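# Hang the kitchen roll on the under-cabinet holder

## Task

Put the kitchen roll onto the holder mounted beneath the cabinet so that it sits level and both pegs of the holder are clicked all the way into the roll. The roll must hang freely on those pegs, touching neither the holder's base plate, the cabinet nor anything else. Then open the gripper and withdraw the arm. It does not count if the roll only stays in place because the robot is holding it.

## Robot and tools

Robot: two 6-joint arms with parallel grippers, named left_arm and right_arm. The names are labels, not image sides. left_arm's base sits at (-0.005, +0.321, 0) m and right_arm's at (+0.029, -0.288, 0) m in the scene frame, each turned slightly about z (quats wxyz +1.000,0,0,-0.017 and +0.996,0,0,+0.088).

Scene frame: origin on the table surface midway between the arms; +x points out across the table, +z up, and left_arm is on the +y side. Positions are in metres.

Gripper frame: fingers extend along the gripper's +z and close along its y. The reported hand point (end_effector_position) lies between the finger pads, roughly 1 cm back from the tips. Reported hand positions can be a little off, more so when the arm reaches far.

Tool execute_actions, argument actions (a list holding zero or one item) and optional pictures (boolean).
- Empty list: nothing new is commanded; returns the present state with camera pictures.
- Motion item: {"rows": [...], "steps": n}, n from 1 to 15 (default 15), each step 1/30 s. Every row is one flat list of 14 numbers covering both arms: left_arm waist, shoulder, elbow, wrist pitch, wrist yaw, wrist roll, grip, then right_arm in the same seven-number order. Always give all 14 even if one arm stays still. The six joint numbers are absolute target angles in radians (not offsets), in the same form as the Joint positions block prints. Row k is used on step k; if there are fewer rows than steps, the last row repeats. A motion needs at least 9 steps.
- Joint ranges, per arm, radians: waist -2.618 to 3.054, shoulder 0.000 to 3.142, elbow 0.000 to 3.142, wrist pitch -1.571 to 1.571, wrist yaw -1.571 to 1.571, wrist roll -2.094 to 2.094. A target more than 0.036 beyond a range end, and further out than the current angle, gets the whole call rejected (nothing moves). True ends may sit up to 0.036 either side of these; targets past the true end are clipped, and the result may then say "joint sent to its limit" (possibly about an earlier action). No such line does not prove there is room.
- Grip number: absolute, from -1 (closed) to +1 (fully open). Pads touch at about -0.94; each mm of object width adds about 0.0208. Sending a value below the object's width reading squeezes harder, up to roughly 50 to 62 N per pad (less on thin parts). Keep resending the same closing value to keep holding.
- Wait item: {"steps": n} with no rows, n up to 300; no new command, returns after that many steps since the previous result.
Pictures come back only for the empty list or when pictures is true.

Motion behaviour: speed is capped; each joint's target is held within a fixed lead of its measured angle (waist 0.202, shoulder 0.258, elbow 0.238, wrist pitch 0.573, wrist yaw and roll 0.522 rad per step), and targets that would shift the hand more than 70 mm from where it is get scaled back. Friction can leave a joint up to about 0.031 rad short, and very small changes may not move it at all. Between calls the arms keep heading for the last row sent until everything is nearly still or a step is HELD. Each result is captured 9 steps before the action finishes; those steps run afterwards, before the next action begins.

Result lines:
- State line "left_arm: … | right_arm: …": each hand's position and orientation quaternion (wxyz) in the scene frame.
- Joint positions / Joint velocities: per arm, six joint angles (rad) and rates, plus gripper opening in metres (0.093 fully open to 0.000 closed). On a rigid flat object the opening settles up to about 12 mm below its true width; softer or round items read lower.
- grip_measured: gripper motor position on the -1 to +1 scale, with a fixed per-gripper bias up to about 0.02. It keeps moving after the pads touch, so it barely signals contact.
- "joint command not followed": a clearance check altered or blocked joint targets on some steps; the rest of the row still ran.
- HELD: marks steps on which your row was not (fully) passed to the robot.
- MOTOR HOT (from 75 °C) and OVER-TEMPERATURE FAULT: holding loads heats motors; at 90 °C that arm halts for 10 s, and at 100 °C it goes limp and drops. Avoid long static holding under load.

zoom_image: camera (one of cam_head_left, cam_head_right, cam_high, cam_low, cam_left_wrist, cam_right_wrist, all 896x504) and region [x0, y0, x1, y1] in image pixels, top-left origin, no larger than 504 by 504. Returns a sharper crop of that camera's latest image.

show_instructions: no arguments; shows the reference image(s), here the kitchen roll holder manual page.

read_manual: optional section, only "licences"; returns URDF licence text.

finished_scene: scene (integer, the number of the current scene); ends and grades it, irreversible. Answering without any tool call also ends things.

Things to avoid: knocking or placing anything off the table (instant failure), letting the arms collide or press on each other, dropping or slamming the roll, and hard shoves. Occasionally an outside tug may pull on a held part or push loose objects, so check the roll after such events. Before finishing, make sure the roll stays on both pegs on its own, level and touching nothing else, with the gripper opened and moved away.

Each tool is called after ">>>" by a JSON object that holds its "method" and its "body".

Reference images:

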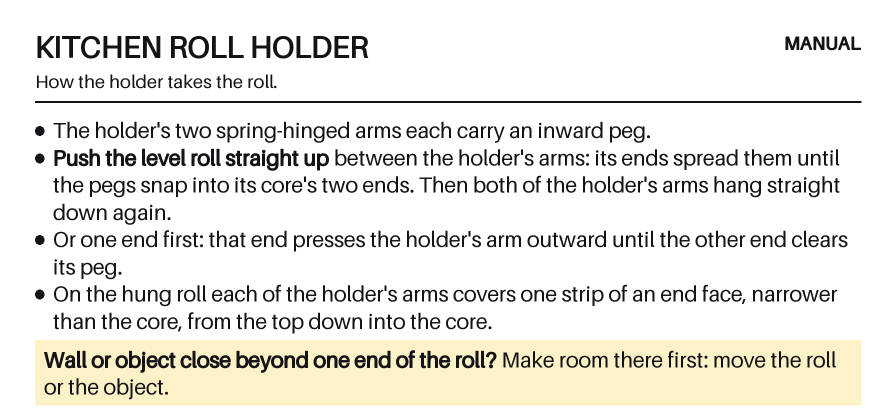

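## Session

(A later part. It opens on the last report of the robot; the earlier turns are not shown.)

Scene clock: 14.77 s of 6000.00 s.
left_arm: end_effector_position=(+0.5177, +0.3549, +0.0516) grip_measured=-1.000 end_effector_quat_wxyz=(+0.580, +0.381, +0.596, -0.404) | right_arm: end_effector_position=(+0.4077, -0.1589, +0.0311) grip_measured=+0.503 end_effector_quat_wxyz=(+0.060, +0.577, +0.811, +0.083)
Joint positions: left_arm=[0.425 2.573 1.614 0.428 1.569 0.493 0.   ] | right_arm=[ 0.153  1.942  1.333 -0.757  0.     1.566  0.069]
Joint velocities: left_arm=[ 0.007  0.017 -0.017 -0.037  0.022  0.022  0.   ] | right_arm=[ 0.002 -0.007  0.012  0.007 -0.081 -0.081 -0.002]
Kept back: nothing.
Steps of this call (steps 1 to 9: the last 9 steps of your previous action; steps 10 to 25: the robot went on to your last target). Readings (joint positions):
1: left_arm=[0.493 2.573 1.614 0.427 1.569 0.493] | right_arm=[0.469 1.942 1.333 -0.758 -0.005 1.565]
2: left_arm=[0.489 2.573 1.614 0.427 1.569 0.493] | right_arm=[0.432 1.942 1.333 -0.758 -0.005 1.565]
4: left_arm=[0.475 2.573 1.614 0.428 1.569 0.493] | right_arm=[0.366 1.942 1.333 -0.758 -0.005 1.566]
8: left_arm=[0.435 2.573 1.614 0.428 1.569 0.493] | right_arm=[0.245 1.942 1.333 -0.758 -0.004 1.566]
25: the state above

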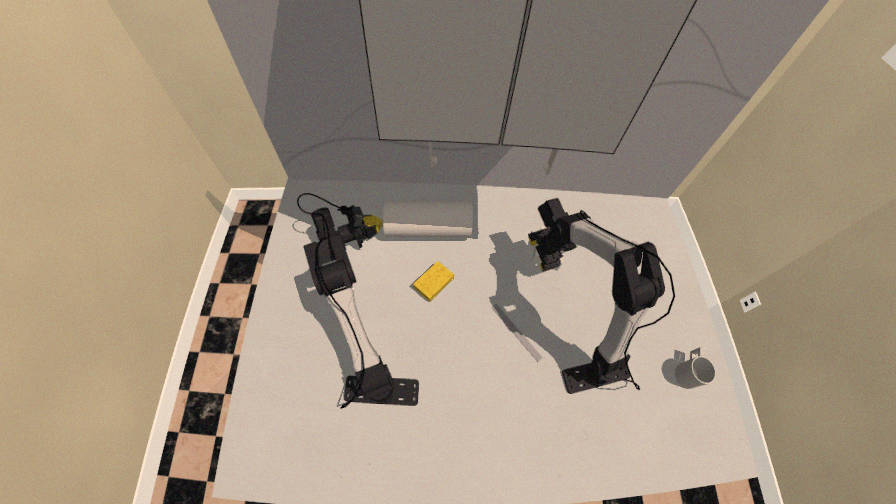

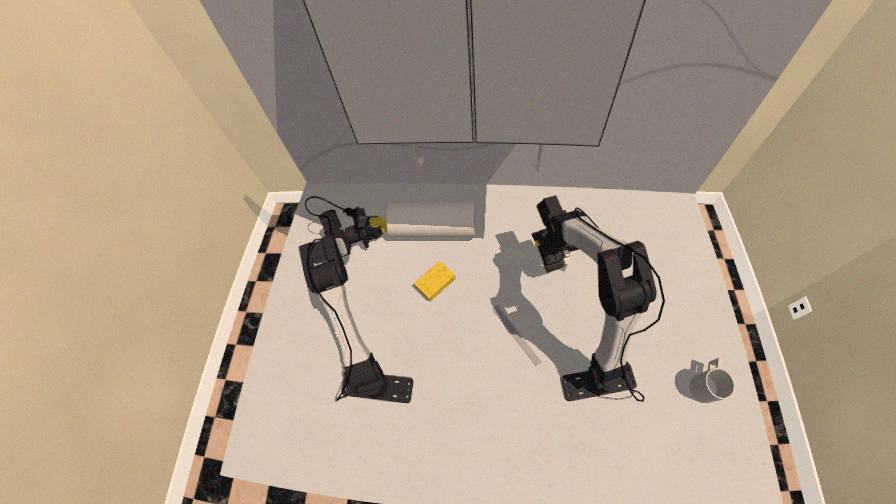

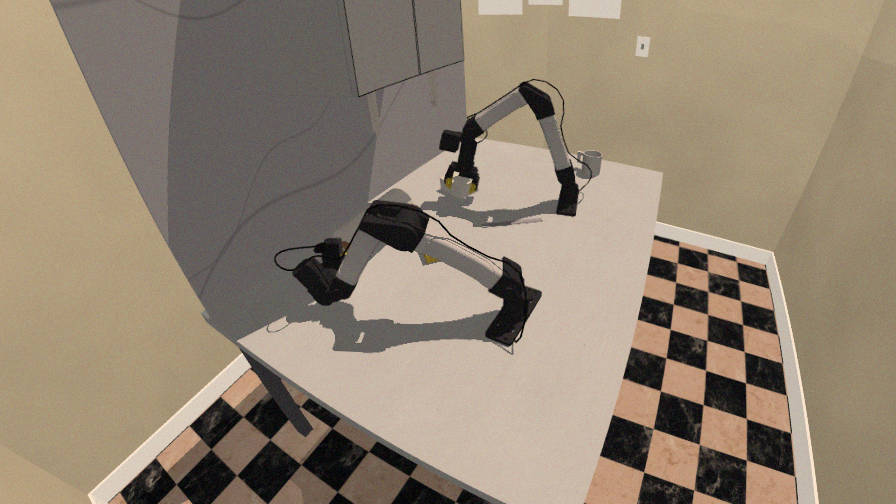

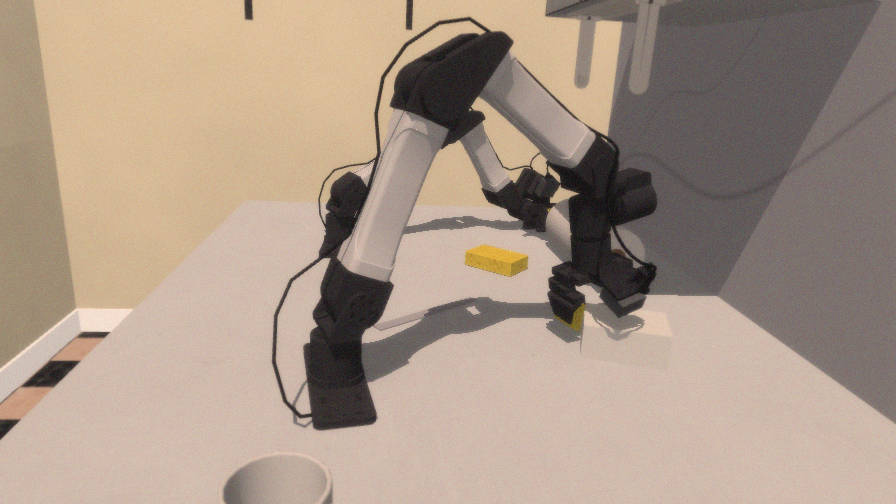

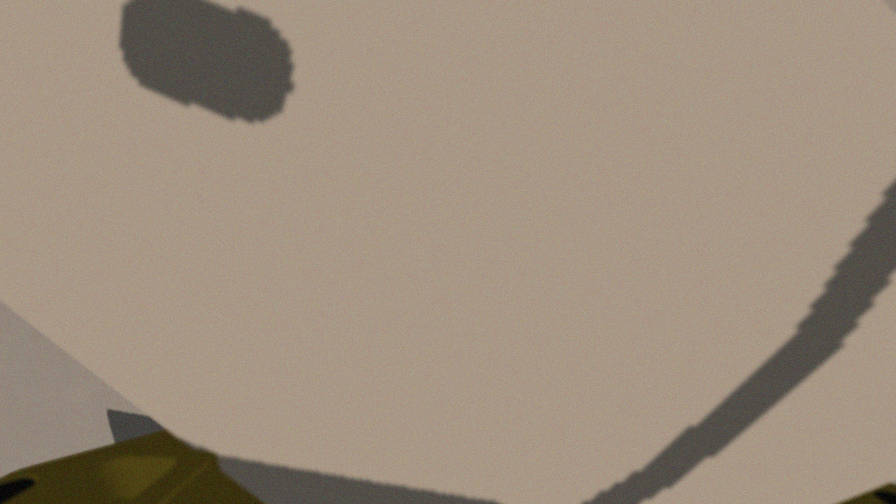

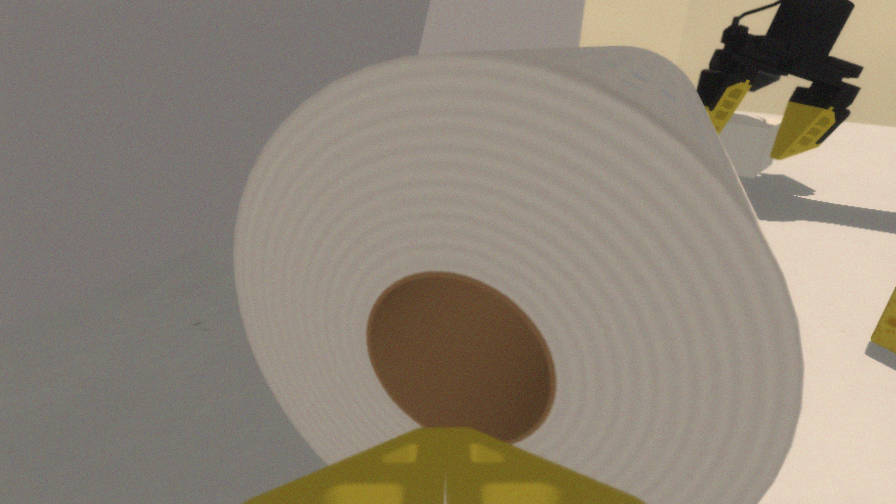

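>>> {"method": "execute_actions", "body": {"actions": [{"rows":[[0.41,2.56,1.65,0.44,1.57,0.5,-1,0.12,1.97,1.35,-0.76,0,1.57,0.5],[0.4,2.56,1.65,0.44,1.57,0.5,-1,0.09,1.97,1.35,-0.76,0,1.57,0.5],[0.39,2.56,1.65,0.44,1.57,0.5,-1,0.06,1.97,1.35,-0.76,0,1.57,0.5],[0.38,2.56,1.66,0.44,1.57,0.5,-1,0.03,1.97,1.35,-0.76,0,1.57,0.5],[0.37,2.56,1.66,0.44,1.57,0.5,-1,0,1.97,1.35,-0.76,0,1.57,0.5],[0.36,2.56,1.66,0.44,1.57,0.5,-1,-0.03,1.97,1.35,-0.76,0,1.57,0.5],[0.345,2.56,1.66,0.44,1.57,0.5,-1,-0.06,1.97,1.35,-0.76,0,1.57,0.5],[0.33,2.56,1.67,0.43,1.57,0.5,-1,-0.09,1.97,1.35,-0.76,0,1.57,0.5],[0.315,2.56,1.67,0.43,1.57,0.5,-1,-0.12,1.97,1.35,-0.76,0,1.57,0.5],[0.3,2.57,1.68,0.43,1.57,0.5,-1,-0.15,1.97,1.35,-0.76,0,1.57,0.5],[0.285,2.57,1.68,0.42,1.57,0.5,-1,-0.18,1.97,1.35,-0.76,0,1.57,0.5],[0.27,2.57,1.69,0.42,1.57,0.5,-1,-0.21,1.97,1.35,-0.76,0,1.57,0.5],[0.255,2.58,1.7,0.42,1.57,0.5,-1,-0.24,1.97,1.35,-0.76,0,1.57,0.5],[0.24,2.58,1.71,0.41,1.57,0.5,-1,-0.27,1.97,1.35,-0.76,0,1.57,0.5],[0.225,2.58,1.72,0.41,1.57,0.5,-1,-0.3,1.97,1.35,-0.76,0,1.57,0.5]]}]}}

>>> {"method": "execute_actions", "body": {"actions": [{"rows":[[0.21,2.59,1.73,0.4,1.57,0.5,-1,-0.33,1.97,1.35,-0.76,0,1.57,0.5],[0.195,2.59,1.74,0.4,1.57,0.5,-1,-0.36,1.97,1.35,-0.76,0,1.57,0.5],[0.18,2.6,1.75,0.39,1.57,0.5,-1,-0.39,1.97,1.35,-0.76,0,1.57,0.5],[0.165,2.6,1.76,0.39,1.57,0.5,-1,-0.42,1.97,1.35,-0.76,0,1.57,0.5],[0.15,2.61,1.77,0.38,1.57,0.5,-1,-0.45,1.97,1.35,-0.76,0,1.57,0.5],[0.135,2.61,1.78,0.38,1.57,0.5,-1,-0.48,1.97,1.35,-0.76,0,1.57,0.5],[0.12,2.62,1.79,0.37,1.57,0.5,-1,-0.51,1.97,1.35,-0.76,0,1.57,0.5],[0.105,2.62,1.8,0.36,1.57,0.5,-1,-0.54,1.97,1.35,-0.76,0,1.57,0.5],[0.09,2.63,1.81,0.36,1.57,0.5,-1,-0.57,1.97,1.35,-0.76,0,1.57,0.5],[0.075,2.63,1.82,0.35,1.57,0.5,-1,-0.6,1.97,1.35,-0.76,0,1.57,0.5],[0.06,2.64,1.83,0.34,1.57,0.5,-1,-0.63,1.97,1.35,-0.76,0,1.57,0.5],[0.045,2.645,1.845,0.34,1.57,0.5,-1,-0.66,1.97,1.35,-0.76,0,1.57,0.5]]}]}}

>>> {"method": "execute_actions", "body": {"actions": [{"steps":25}], "pictures": true}}

Scene clock: 16.47 s of 6000.00 s.
left_arm: end_effector_position=(+0.5224, +0.3412, +0.0570) grip_measured=-1.000 end_effector_quat_wxyz=(+0.578, +0.396, +0.586, -0.406) | right_arm: end_effector_position=(+0.4188, -0.1969, +0.0312) grip_measured=+0.503 end_effector_quat_wxyz=(+0.059, +0.618, +0.780, +0.083)
Joint positions: left_arm=[0.396 2.573 1.634 0.428 1.569 0.493 0.   ] | right_arm=[ 0.049  1.942  1.333 -0.757 -0.012  1.566  0.069]
Joint velocities: left_arm=[-0.295 -0.007  0.095  0.066  0.037 -0.095  0.   ] | right_arm=[-0.945 -0.012  0.007 -0.022 -0.007 -0.037  0.001]
Steps of this call (steps 1 to 15: the robot went on to your last target; steps 16 to 45: nothing new was sent; steps 46 to 51: the first 6 steps of this action). Readings (joint positions):
46: left_arm=[0.424 2.573 1.615 0.428 1.569 0.493] | right_arm=[0.151 1.942 1.333 -0.757 -0.000 1.566]
47: left_arm=[0.422 2.573 1.618 0.428 1.569 0.493] | right_arm=[0.144 1.942 1.333 -0.757 -0.003 1.566]
49: left_arm=[0.413 2.573 1.626 0.428 1.569 0.493] | right_arm=[0.109 1.942 1.333 -0.757 -0.010 1.566]
51: the state above

Scene clock: 16.97 s of 6000.00 s.
left_arm: end_effector_position=(+0.5312, +0.2234, +0.0706) grip_measured=-1.000 end_effector_quat_wxyz=(+0.541, +0.474, +0.526, -0.455) | right_arm: end_effector_position=(+0.4180, -0.3836, +0.0312) grip_measured=+0.503 end_effector_quat_wxyz=(+0.078, +0.782, +0.615, +0.066)
Joint positions: left_arm=[0.167 2.599 1.741 0.399 1.567 0.493 0.   ] | right_arm=[-0.42   1.942  1.333 -0.756 -0.009  1.566  0.069]
Joint velocities: left_arm=[-0.403  0.178  0.247 -0.168  0.037  0.022  0.   ] | right_arm=[-0.852  0.002 -0.002  0.081 -0.066 -0.007 -0.   ]
Steps of this call (steps 1 to 9: the last 9 steps of your previous action; steps 10 to 15: the first 6 steps of this action). Readings (joint positions):
10: left_arm=[0.243 2.578 1.690 0.419 1.567 0.493] | right_arm=[-0.272 1.942 1.333 -0.756 -0.009 1.566]
11: left_arm=[0.227 2.580 1.701 0.416 1.567 0.493] | right_arm=[-0.301 1.942 1.333 -0.756 -0.009 1.566]
13: left_arm=[0.196 2.588 1.721 0.408 1.567 0.493] | right_arm=[-0.360 1.942 1.333 -0.756 -0.009 1.566]
15: the state above

Scene clock: 17.80 s of 6000.00 s.
left_arm: end_effector_position=(+0.5248, +0.1559, +0.0683) grip_measured=-1.000 end_effector_quat_wxyz=(+0.507, +0.503, +0.498, -0.492) | right_arm: end_effector_position=(+0.3822, -0.4771, +0.0312) grip_measured=+0.503 end_effector_quat_wxyz=(+0.088, +0.852, +0.513, +0.053)
Joint positions: left_arm=[0.039 2.64  1.821 0.345 1.567 0.493 0.   ] | right_arm=[-0.667  1.942  1.333 -0.756 -0.     1.566  0.069]
Joint velocities: left_arm=[-0.012 -0.002  0.012  0.037  0.051 -0.022  0.   ] | right_arm=[ 0.007  0.017  0.002  0.007  0.022  0.037 -0.001]
Kept back: nothing.
Steps of this call (steps 1 to 9: the last 9 steps of your previous action; steps 10 to 25: the robot went on to your last target). Readings (joint positions):
1: left_arm=[0.152 2.605 1.750 0.394 1.567 0.493] | right_arm=[-0.450 1.942 1.333 -0.756 -0.009 1.566]
2: left_arm=[0.138 2.611 1.760 0.388 1.567 0.493] | right_arm=[-0.481 1.942 1.333 -0.756 -0.009 1.566]
4: left_arm=[0.109 2.622 1.779 0.377 1.567 0.493] | right_arm=[-0.541 1.942 1.333 -0.756 -0.009 1.566]
8: left_arm=[0.055 2.639 1.816 0.358 1.567 0.493] | right_arm=[-0.650 1.942 1.333 -0.756 -0.005 1.566]
25: the state above

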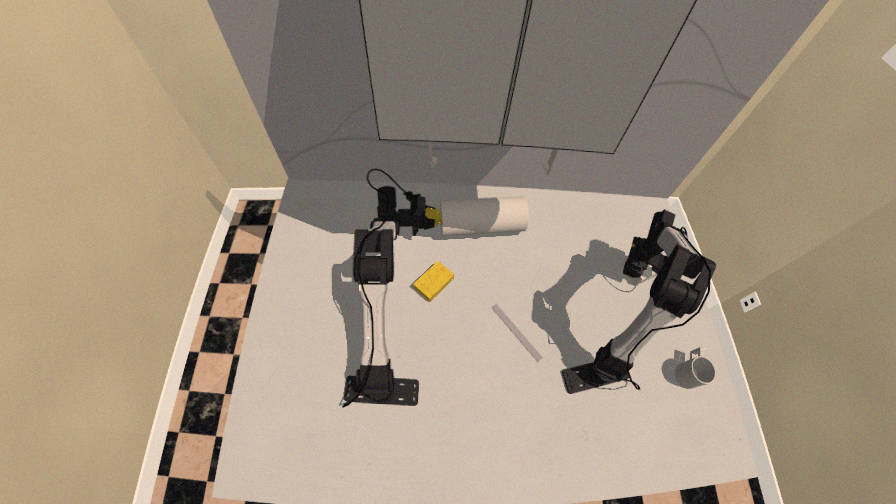

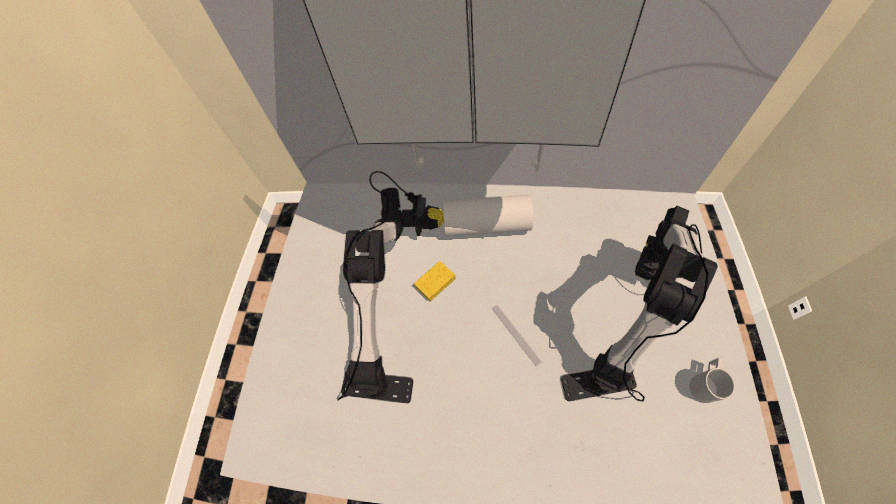

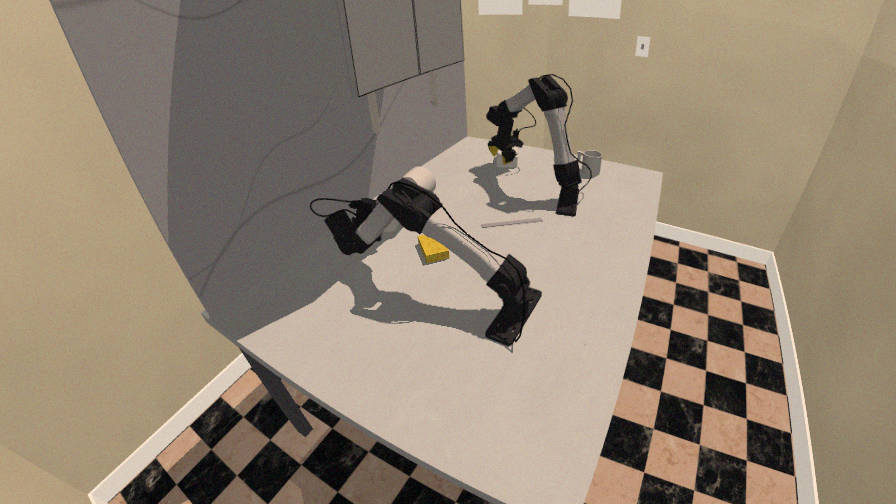

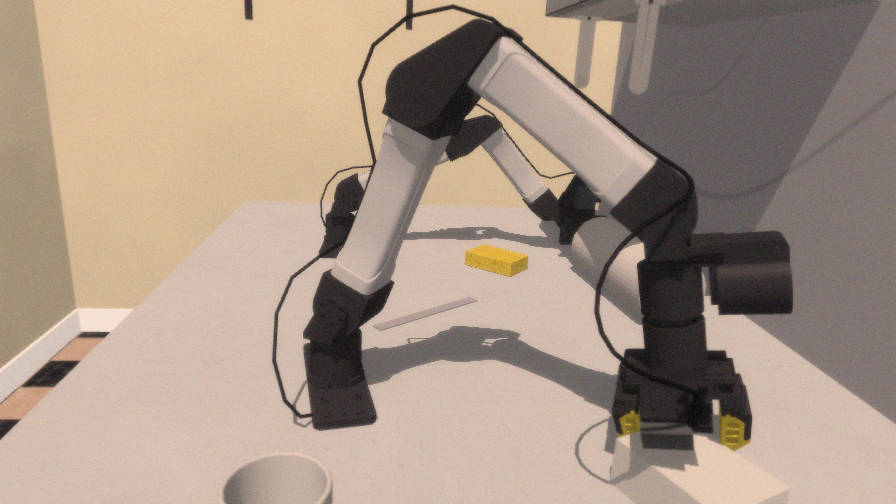

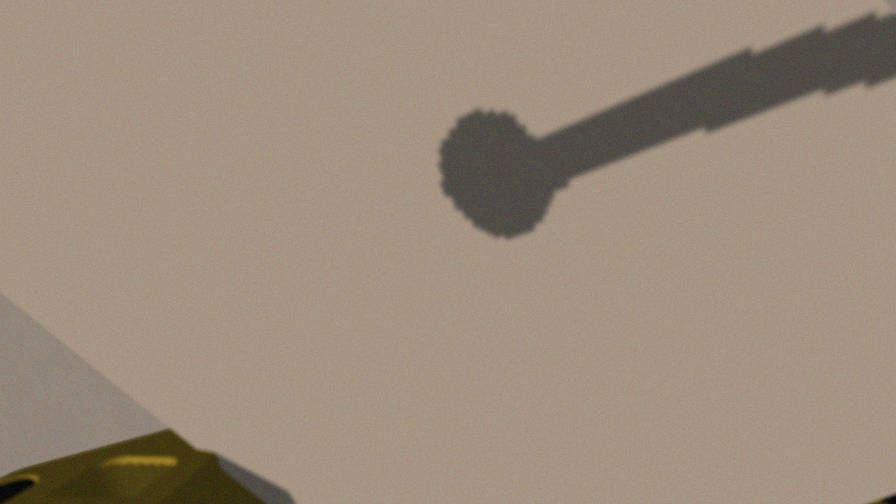

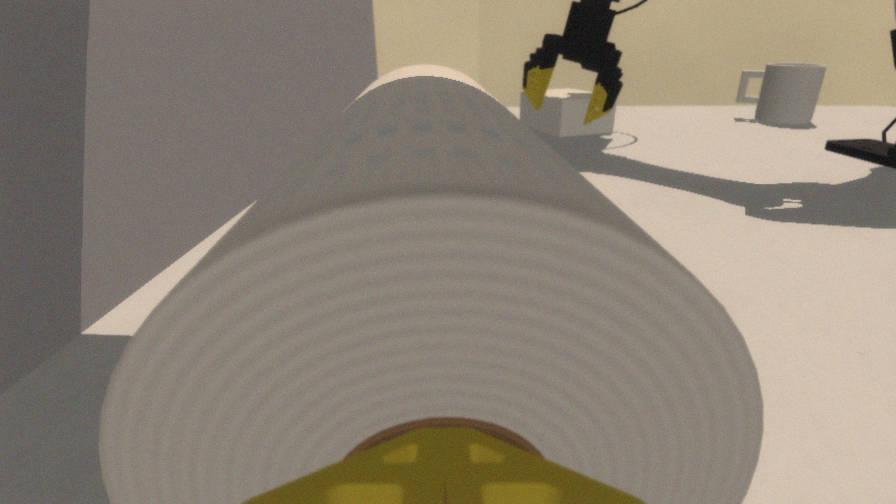

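>>> {"method": "execute_actions", "body": {"actions": [{"rows":[[0.1,2.645,1.845,0.34,1.57,0.5,-1,-0.55,1.8,1.4,-0.5,-0.5,1.0,0.4]],"steps":12}]}}

>>> {"method": "execute_actions", "body": {"actions": [{"rows":[[0.1,2.67,1.835,0.36,1.57,0.5,0.4,-0.32,2.3,1.65,0.2,-1.57,-0.5,0.4]]}]}}

>>> {"method": "execute_actions", "body": {"actions": [{"steps":20}]}}

>>> {"method": "execute_actions", "body": {"actions": [{"rows":[[0.1,2.67,1.835,0.36,1.57,0.5,0.4,-0.31,2.4,1.68,0.28,-1.57,-0.5,0.4],[0.1,2.67,1.835,0.36,1.57,0.5,0.4,-0.31,2.45,1.68,0.3,-1.57,-0.5,0.4],[0.1,2.67,1.835,0.36,1.57,0.5,0.4,-0.31,2.5,1.7,0.34,-1.57,-0.5,0.4],[0.1,2.67,1.835,0.36,1.57,0.5,0.4,-0.31,2.55,1.7,0.37,-1.57,-0.5,0.4],[0.1,2.67,1.835,0.36,1.57,0.5,0.4,-0.3,2.61,1.71,0.41,-1.57,-0.5,0.4]]}]}}

>>> {"method": "execute_actions", "body": {"actions": [{"steps":25}], "pictures": true}}

Scene clock: 18.67 s of 6000.00 s.
left_arm: end_effector_position=(+0.5280, +0.1666, +0.0683) grip_measured=-1.000 end_effector_quat_wxyz=(+0.512, +0.498, +0.503, -0.487) | right_arm: end_effector_position=(+0.4075, -0.4566, +0.0460) grip_measured=+0.405 end_effector_quat_wxyz=(+0.098, +0.797, +0.585, +0.117)
Joint positions: left_arm=[0.059 2.64  1.821 0.345 1.567 0.493 0.   ] | right_arm=[-0.642  1.914  1.333 -0.707 -0.118  1.425  0.065]
Joint velocities: left_arm=[ 0.325  0.012 -0.002 -0.051 -0.022 -0.022  0.   ] | right_arm=[ 0.447 -0.466  0.002  0.711 -1.209 -1.37  -0.004]
Steps of this call (steps 1 to 15: the robot went on to your last target; steps 16 to 23: nothing new was sent; steps 24 to 26: the first 3 steps of this action). Readings (joint positions):
24: left_arm=[0.043 2.640 1.821 0.345 1.567 0.493] | right_arm=[-0.664 1.937 1.333 -0.745 -0.033 1.526]
25: left_arm=[0.049 2.640 1.821 0.345 1.567 0.493] | right_arm=[-0.656 1.928 1.333 -0.729 -0.076 1.475]
26: the state above

Scene clock: 19.17 s of 6000.00 s.
left_arm: end_effector_position=(+0.5337, +0.1918, +0.0566) grip_measured=+0.372 end_effector_quat_wxyz=(+0.518, +0.481, +0.519, -0.480) | right_arm: end_effector_position=(+0.5737, -0.3178, +0.1869) grip_measured=+0.403 end_effector_quat_wxyz=(+0.319, +0.290, +0.805, +0.408)
Joint positions: left_arm=[0.106 2.664 1.821 0.349 1.567 0.493 0.063] | right_arm=[-0.431  1.981  1.559 -0.23  -0.701  0.795  0.065]
Joint velocities: left_arm=[ 0.012  0.134  0.002 -0.066  0.051 -0.037  0.053] | right_arm=[ 0.759  1.297  0.896  2.    -1.78  -1.912  0.001]
Steps of this call (steps 1 to 9: the last 9 steps of your previous action; steps 10 to 15: the first 6 steps of this action). Readings (joint positions):
10: left_arm=[0.107 2.642 1.821 0.347 1.567 0.493] | right_arm=[-0.541 1.808 1.408 -0.503 -0.466 1.042]
11: left_arm=[0.107 2.645 1.821 0.349 1.567 0.493] | right_arm=[-0.528 1.834 1.437 -0.463 -0.503 1.001]
13: left_arm=[0.106 2.654 1.821 0.349 1.567 0.493] | right_arm=[-0.483 1.900 1.499 -0.358 -0.588 0.912]
15: the state above

Scene clock: 19.83 s of 6000.00 s.
left_arm: end_effector_position=(+0.5332, +0.1917, +0.0527) grip_measured=+0.397 end_effector_quat_wxyz=(+0.516, +0.479, +0.521, -0.482) | right_arm: end_effector_position=(+0.5455, -0.1900, +0.1690) grip_measured=+0.403 end_effector_quat_wxyz=(+0.532, -0.456, +0.548, +0.457)
Joint positions: left_arm=[0.106 2.671 1.821 0.349 1.567 0.493 0.064] | right_arm=[-0.314  2.307  1.644  0.19  -1.538 -0.458  0.065]
Joint velocities: left_arm=[ 0.012  0.012  0.012 -0.007  0.095  0.022  0.002] | right_arm=[-0.007 -0.012 -0.007 -0.022 -0.066 -0.271 -0.001]
joint sent to its limit (right arm) — the command would take joint 5 (wrist yaw) past its lower limit, so that joint was sent only as far as its limit.
Kept back: nothing.
Steps of this call (steps 1 to 9: the last 9 steps of your previous action; steps 10 to 20: the robot went on to your last target). Readings (joint positions):
1: left_arm=[0.106 2.668 1.821 0.349 1.567 0.493] | right_arm=[-0.404 2.032 1.589 -0.158 -0.775 0.721]
2: left_arm=[0.106 2.670 1.821 0.349 1.567 0.493] | right_arm=[-0.379 2.090 1.618 -0.084 -0.858 0.638]
4: left_arm=[0.106 2.671 1.821 0.349 1.567 0.493] | right_arm=[-0.337 2.203 1.652 0.042 -1.053 0.439]
8: left_arm=[0.106 2.671 1.821 0.349 1.567 0.493] | right_arm=[-0.300 2.323 1.647 0.108 -1.344 0.038]
20: the state above

Scene clock: 20.03 s of 6000.00 s.
left_arm: end_effector_position=(+0.5332, +0.1917, +0.0527) grip_measured=+0.397 end_effector_quat_wxyz=(+0.516, +0.479, +0.521, -0.482) | right_arm: end_effector_position=(+0.5624, -0.1921, +0.1119) grip_measured=+0.403 end_effector_quat_wxyz=(+0.544, -0.473, +0.529, +0.448)
Joint positions: left_arm=[0.106 2.671 1.821 0.349 1.567 0.493 0.064] | right_arm=[-0.313  2.486  1.707  0.336 -1.554 -0.485  0.065]
Joint velocities: left_arm=[-0.012 -0.007  0.007 -0.037  0.066  0.022 -0.   ] | right_arm=[ 0.012  1.243  0.042  0.637 -0.051 -0.066 -0.001]
joint sent to its limit (right arm) — the command would take joint 5 (wrist yaw) past its lower limit, so that joint was sent only as far as its limit.
Steps of this call (steps 1 to 6: the first 6 steps of this action). Readings (joint positions):
1: left_arm=[0.106 2.671 1.821 0.349 1.567 0.493] | right_arm=[-0.314 2.316 1.648 0.204 -1.544 -0.466]
2: left_arm=[0.106 2.671 1.821 0.349 1.567 0.493] | right_arm=[-0.314 2.336 1.663 0.230 -1.549 -0.472]
4: left_arm=[0.106 2.671 1.821 0.349 1.567 0.493] | right_arm=[-0.314 2.403 1.695 0.288 -1.553 -0.480]
6: the state above

Scene clock: 20.87 s of 6000.00 s.
left_arm: end_effector_position=(+0.5332, +0.1917, +0.0527) grip_measured=+0.397 end_effector_quat_wxyz=(+0.516, +0.479, +0.521, -0.482) | right_arm: end_effector_position=(+0.5602, -0.1888, +0.0507) grip_measured=+0.403 end_effector_quat_wxyz=(+0.530, -0.460, +0.541, +0.463)
Joint positions: left_arm=[0.106 2.671 1.821 0.349 1.567 0.493 0.064] | right_arm=[-0.308  2.619  1.707  0.404 -1.553 -0.495  0.065]
Joint velocities: left_arm=[ 0.017 -0.012  0.012 -0.037 -0.066  0.022  0.001] | right_arm=[-0.017 -0.007 -0.012  0.037  0.051 -0.022 -0.001]
joint sent to its limit (right arm) — the command would take joint 5 (wrist yaw) past its lower limit, so that joint was sent only as far as its limit.
Kept back: nothing.
Steps of this call (steps 1 to 9: the last 9 steps of your previous action; steps 10 to 25: the robot went on to your last target). Readings (joint positions):
1: left_arm=[0.106 2.671 1.821 0.349 1.567 0.493] | right_arm=[-0.313 2.528 1.707 0.351 -1.554 -0.487]
2: left_arm=[0.106 2.671 1.821 0.349 1.567 0.493] | right_arm=[-0.312 2.566 1.707 0.358 -1.554 -0.488]
4: left_arm=[0.106 2.671 1.821 0.349 1.567 0.493] | right_arm=[-0.311 2.622 1.707 0.359 -1.553 -0.490]
8: left_arm=[0.106 2.671 1.821 0.349 1.567 0.493] | right_arm=[-0.308 2.636 1.707 0.370 -1.553 -0.493]
25: the state above

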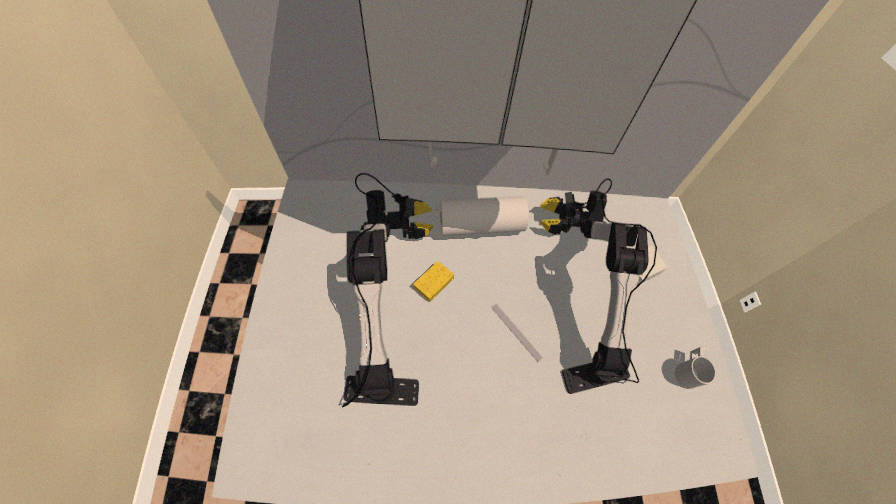

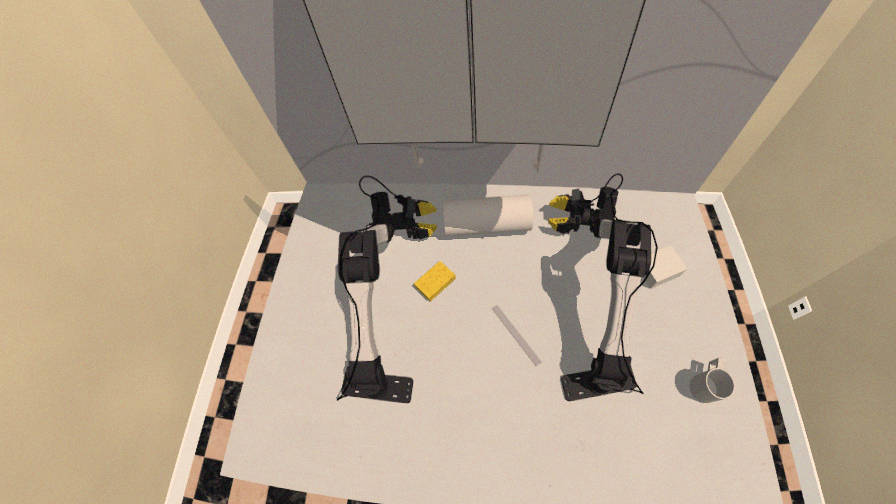

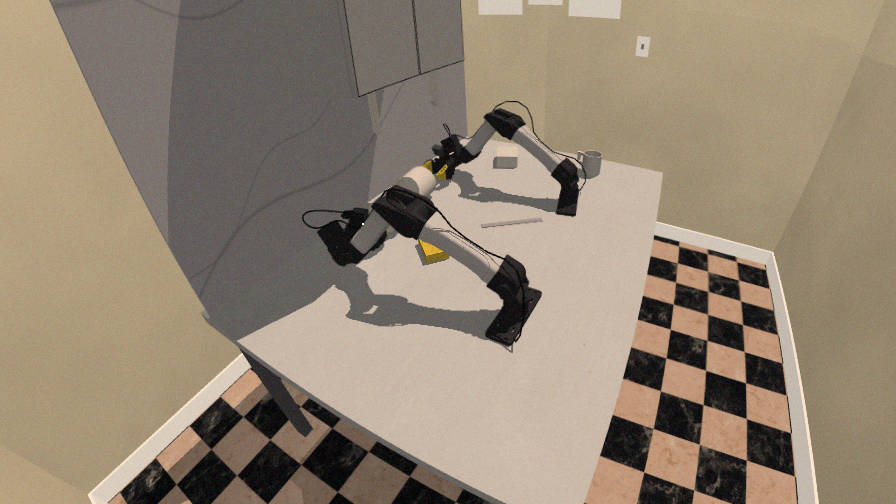

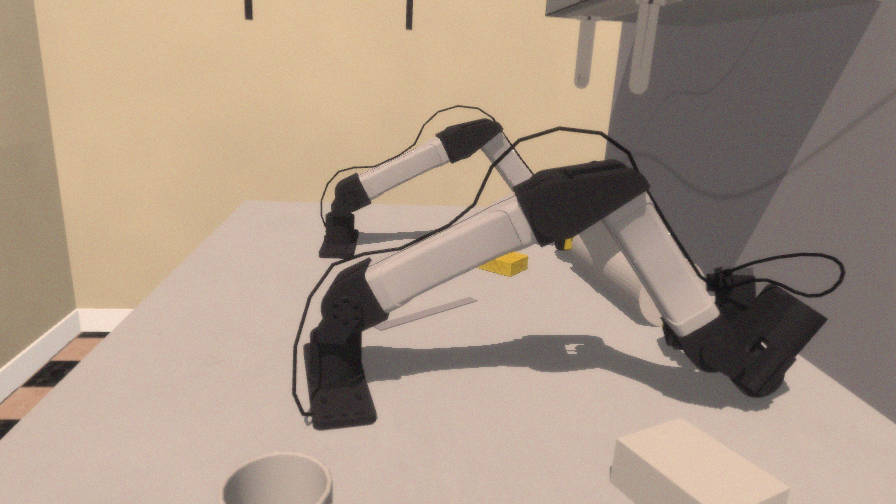

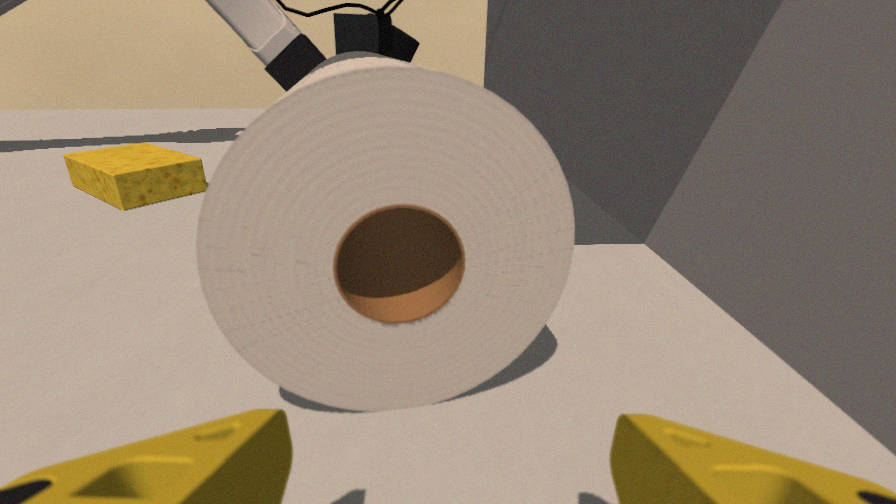

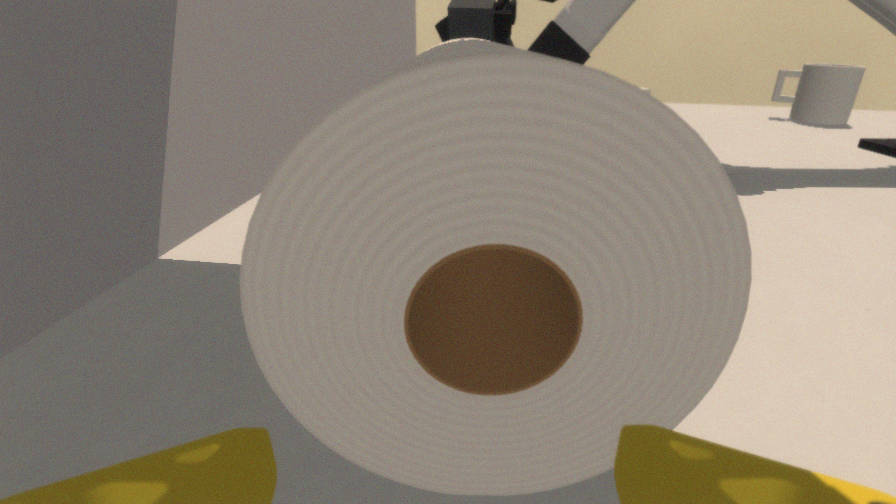

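>>> {"method": "execute_actions", "body": {"actions": [{"rows":[[0.09,2.67,1.835,0.36,1.57,0.5,0.4,-0.28,2.63,1.75,0.39,-1.55,-0.5,0.4],[0.09,2.67,1.835,0.36,1.57,0.5,0.4,-0.27,2.63,1.76,0.39,-1.55,-0.5,0.4],[0.08,2.67,1.835,0.36,1.57,0.5,0.4,-0.26,2.64,1.77,0.38,-1.55,-0.5,0.4],[0.08,2.67,1.835,0.36,1.57,0.5,0.4,-0.25,2.65,1.785,0.37,-1.55,-0.5,0.4],[0.07,2.67,1.835,0.36,1.57,0.5,0.4,-0.24,2.65,1.785,0.37,-1.55,-0.5,0.4],[0.07,2.67,1.835,0.36,1.57,0.5,0.4,-0.23,2.65,1.785,0.37,-1.55,-0.5,0.4],[0.06,2.67,1.835,0.36,1.57,0.5,0.4,-0.22,2.65,1.785,0.37,-1.55,-0.5,0.4],[0.06,2.67,1.835,0.36,1.57,0.5,0.4,-0.21,2.65,1.785,0.37,-1.55,-0.5,0.4],[0.05,2.67,1.835,0.36,1.57,0.5,0.4,-0.2,2.65,1.785,0.37,-1.55,-0.5,0.4],[0.05,2.67,1.835,0.36,1.57,0.5,0.4,-0.19,2.65,1.785,0.37,-1.55,-0.5,0.4],[0.04,2.67,1.835,0.36,1.57,0.5,0.4,-0.18,2.65,1.785,0.37,-1.55,-0.5,0.4],[0.04,2.67,1.835,0.36,1.57,0.5,0.4,-0.17,2.65,1.785,0.37,-1.55,-0.5,0.4],[0.03,2.67,1.835,0.36,1.57,0.5,0.4,-0.15,2.65,1.785,0.37,-1.55,-0.5,0.4],[0.02,2.67,1.835,0.36,1.57,0.5,0.4,-0.13,2.65,1.785,0.37,-1.55,-0.5,0.4],[0.01,2.67,1.835,0.36,1.57,0.5,0.4,-0.11,2.65,1.785,0.37,-1.55,-0.5,0.4]]}]}}

>>> {"method": "execute_actions", "body": {"actions": [{"steps":25}], "pictures": true}}

Scene clock: 21.90 s of 6000.00 s.
left_arm: end_effector_position=(+0.5310, +0.1829, +0.0527) grip_measured=+0.397 end_effector_quat_wxyz=(+0.512, +0.483, +0.517, -0.486) | right_arm: end_effector_position=(+0.5652, -0.1689, +0.0617) grip_measured=+0.403 end_effector_quat_wxyz=(+0.530, -0.480, +0.523, +0.464)
Joint positions: left_arm=[0.09  2.671 1.821 0.349 1.567 0.493 0.064] | right_arm=[-0.268  2.624  1.76   0.392 -1.552 -0.495  0.065]
Joint velocities: left_arm=[-0.178  0.012 -0.002  0.022  0.007  0.037 -0.001] | right_arm=[ 0.354  0.002  0.188  0.007 -0.037 -0.007  0.   ]
joint sent to its limit (right arm) — the command would take joint 5 (wrist yaw) past its lower limit, so that joint was sent only as far as its limit.
Steps of this call (steps 1 to 15: the robot went on to your last target; steps 16 to 25: nothing new was sent; steps 26 to 31: the first 6 steps of this action). Readings (joint positions):
26: left_arm=[0.105 2.671 1.821 0.349 1.567 0.493] | right_arm=[-0.306 2.619 1.710 0.402 -1.553 -0.495]
27: left_arm=[0.105 2.671 1.821 0.349 1.567 0.493] | right_arm=[-0.303 2.619 1.716 0.399 -1.552 -0.495]
29: left_arm=[0.099 2.671 1.821 0.349 1.567 0.493] | right_arm=[-0.290 2.622 1.739 0.393 -1.552 -0.495]
31: the state above

Scene clock: 22.73 s of 6000.00 s.
left_arm: end_effector_position=(+0.5279, +0.1669, +0.0521) grip_measured=+0.398 end_effector_quat_wxyz=(+0.506, +0.490, +0.512, -0.491) | right_arm: end_effector_position=(+0.5510, -0.1160, +0.0635) grip_measured=+0.403 end_effector_quat_wxyz=(+0.505, -0.505, +0.498, +0.492)
Joint positions: left_arm=[0.06  2.671 1.821 0.351 1.558 0.493 0.064] | right_arm=[-0.169  2.624  1.768  0.381 -1.557 -0.495  0.065]
Joint velocities: left_arm=[-0.002  0.002 -0.007  0.037  0.007 -0.081  0.   ] | right_arm=[-0.022  0.002  0.012 -0.066 -0.007  0.022  0.001]
Kept back: nothing.
Steps of this call (steps 1 to 9: the last 9 steps of your previous action; steps 10 to 25: the robot went on to your last target). Readings (joint positions):
1: left_arm=[0.084 2.671 1.821 0.349 1.567 0.493] | right_arm=[-0.256 2.624 1.764 0.391 -1.552 -0.495]
2: left_arm=[0.078 2.671 1.821 0.349 1.567 0.493] | right_arm=[-0.242 2.624 1.767 0.391 -1.552 -0.495]
4: left_arm=[0.064 2.671 1.821 0.349 1.567 0.493] | right_arm=[-0.216 2.624 1.768 0.389 -1.552 -0.495]
8: left_arm=[0.052 2.671 1.821 0.350 1.558 0.493] | right_arm=[-0.179 2.624 1.768 0.384 -1.557 -0.495]
25: the state above

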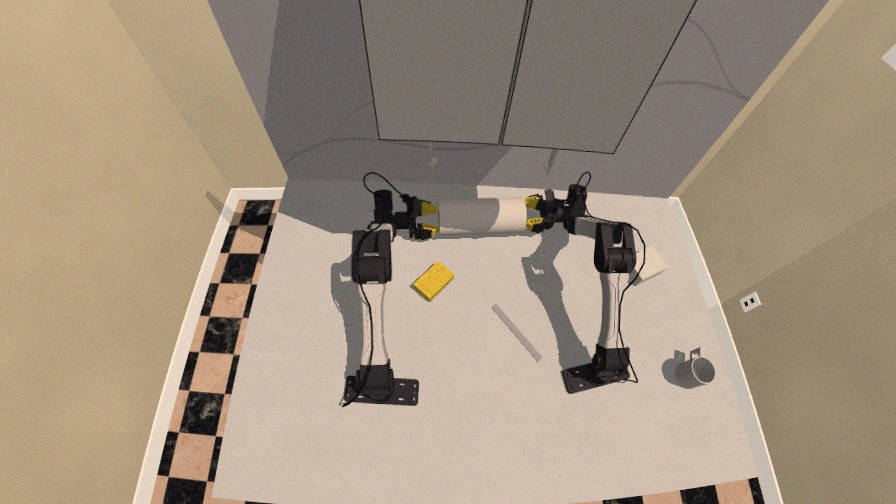

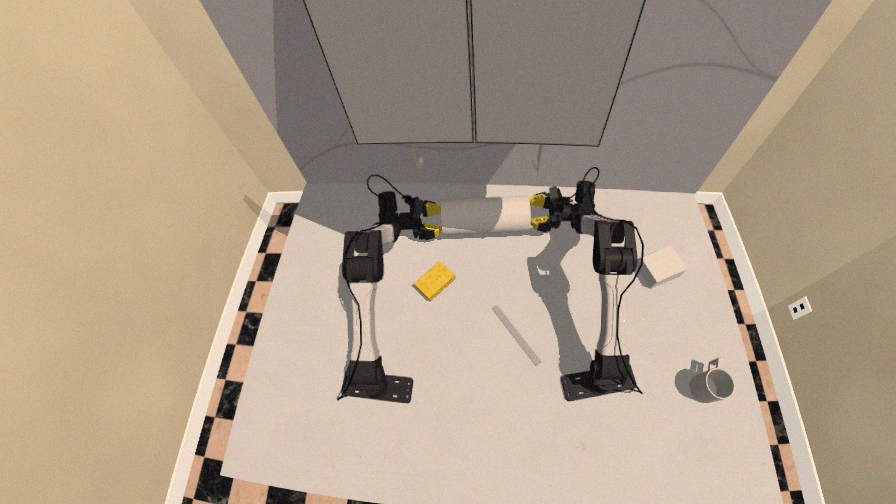

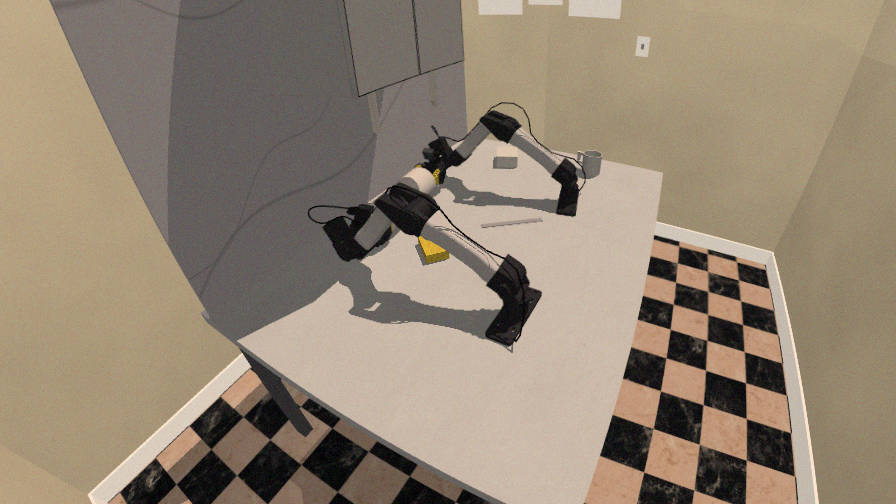

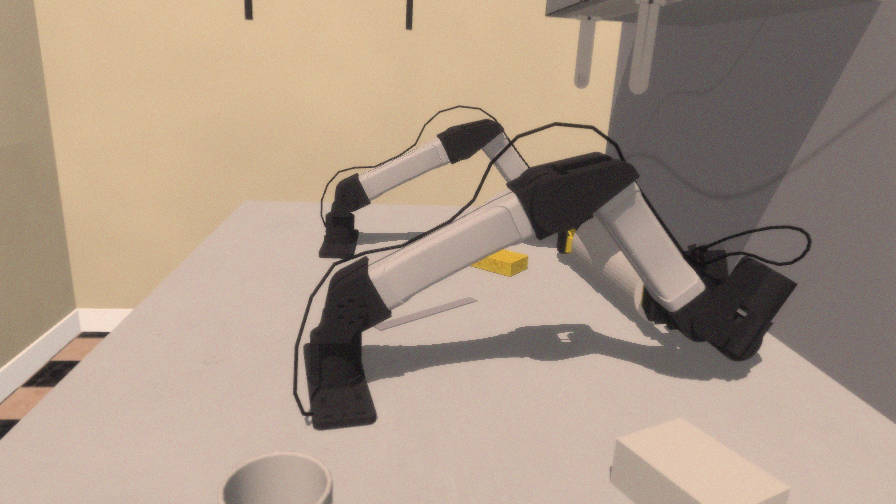

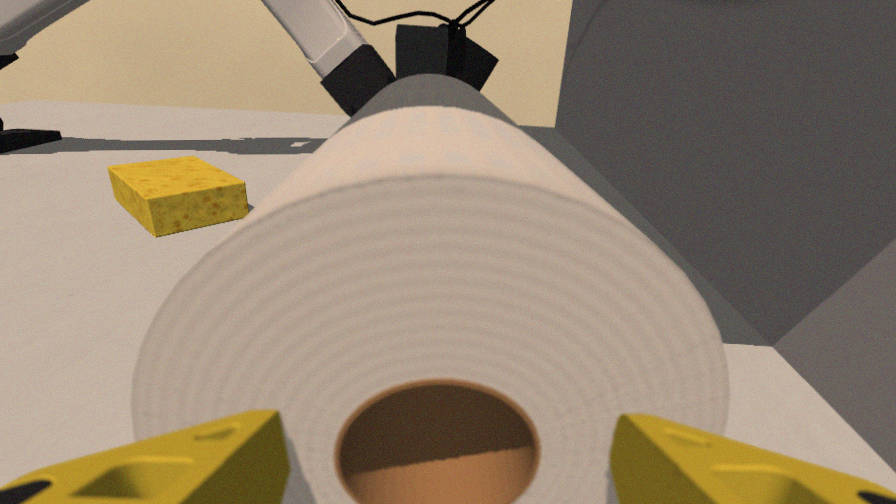

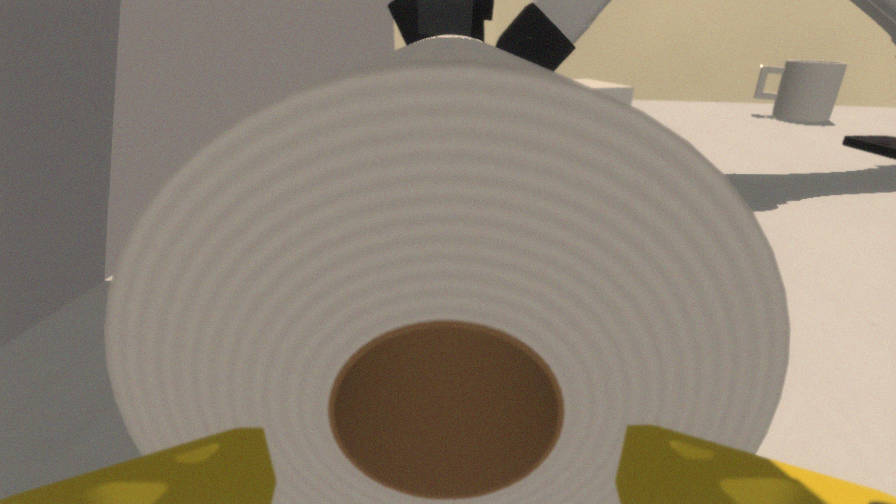

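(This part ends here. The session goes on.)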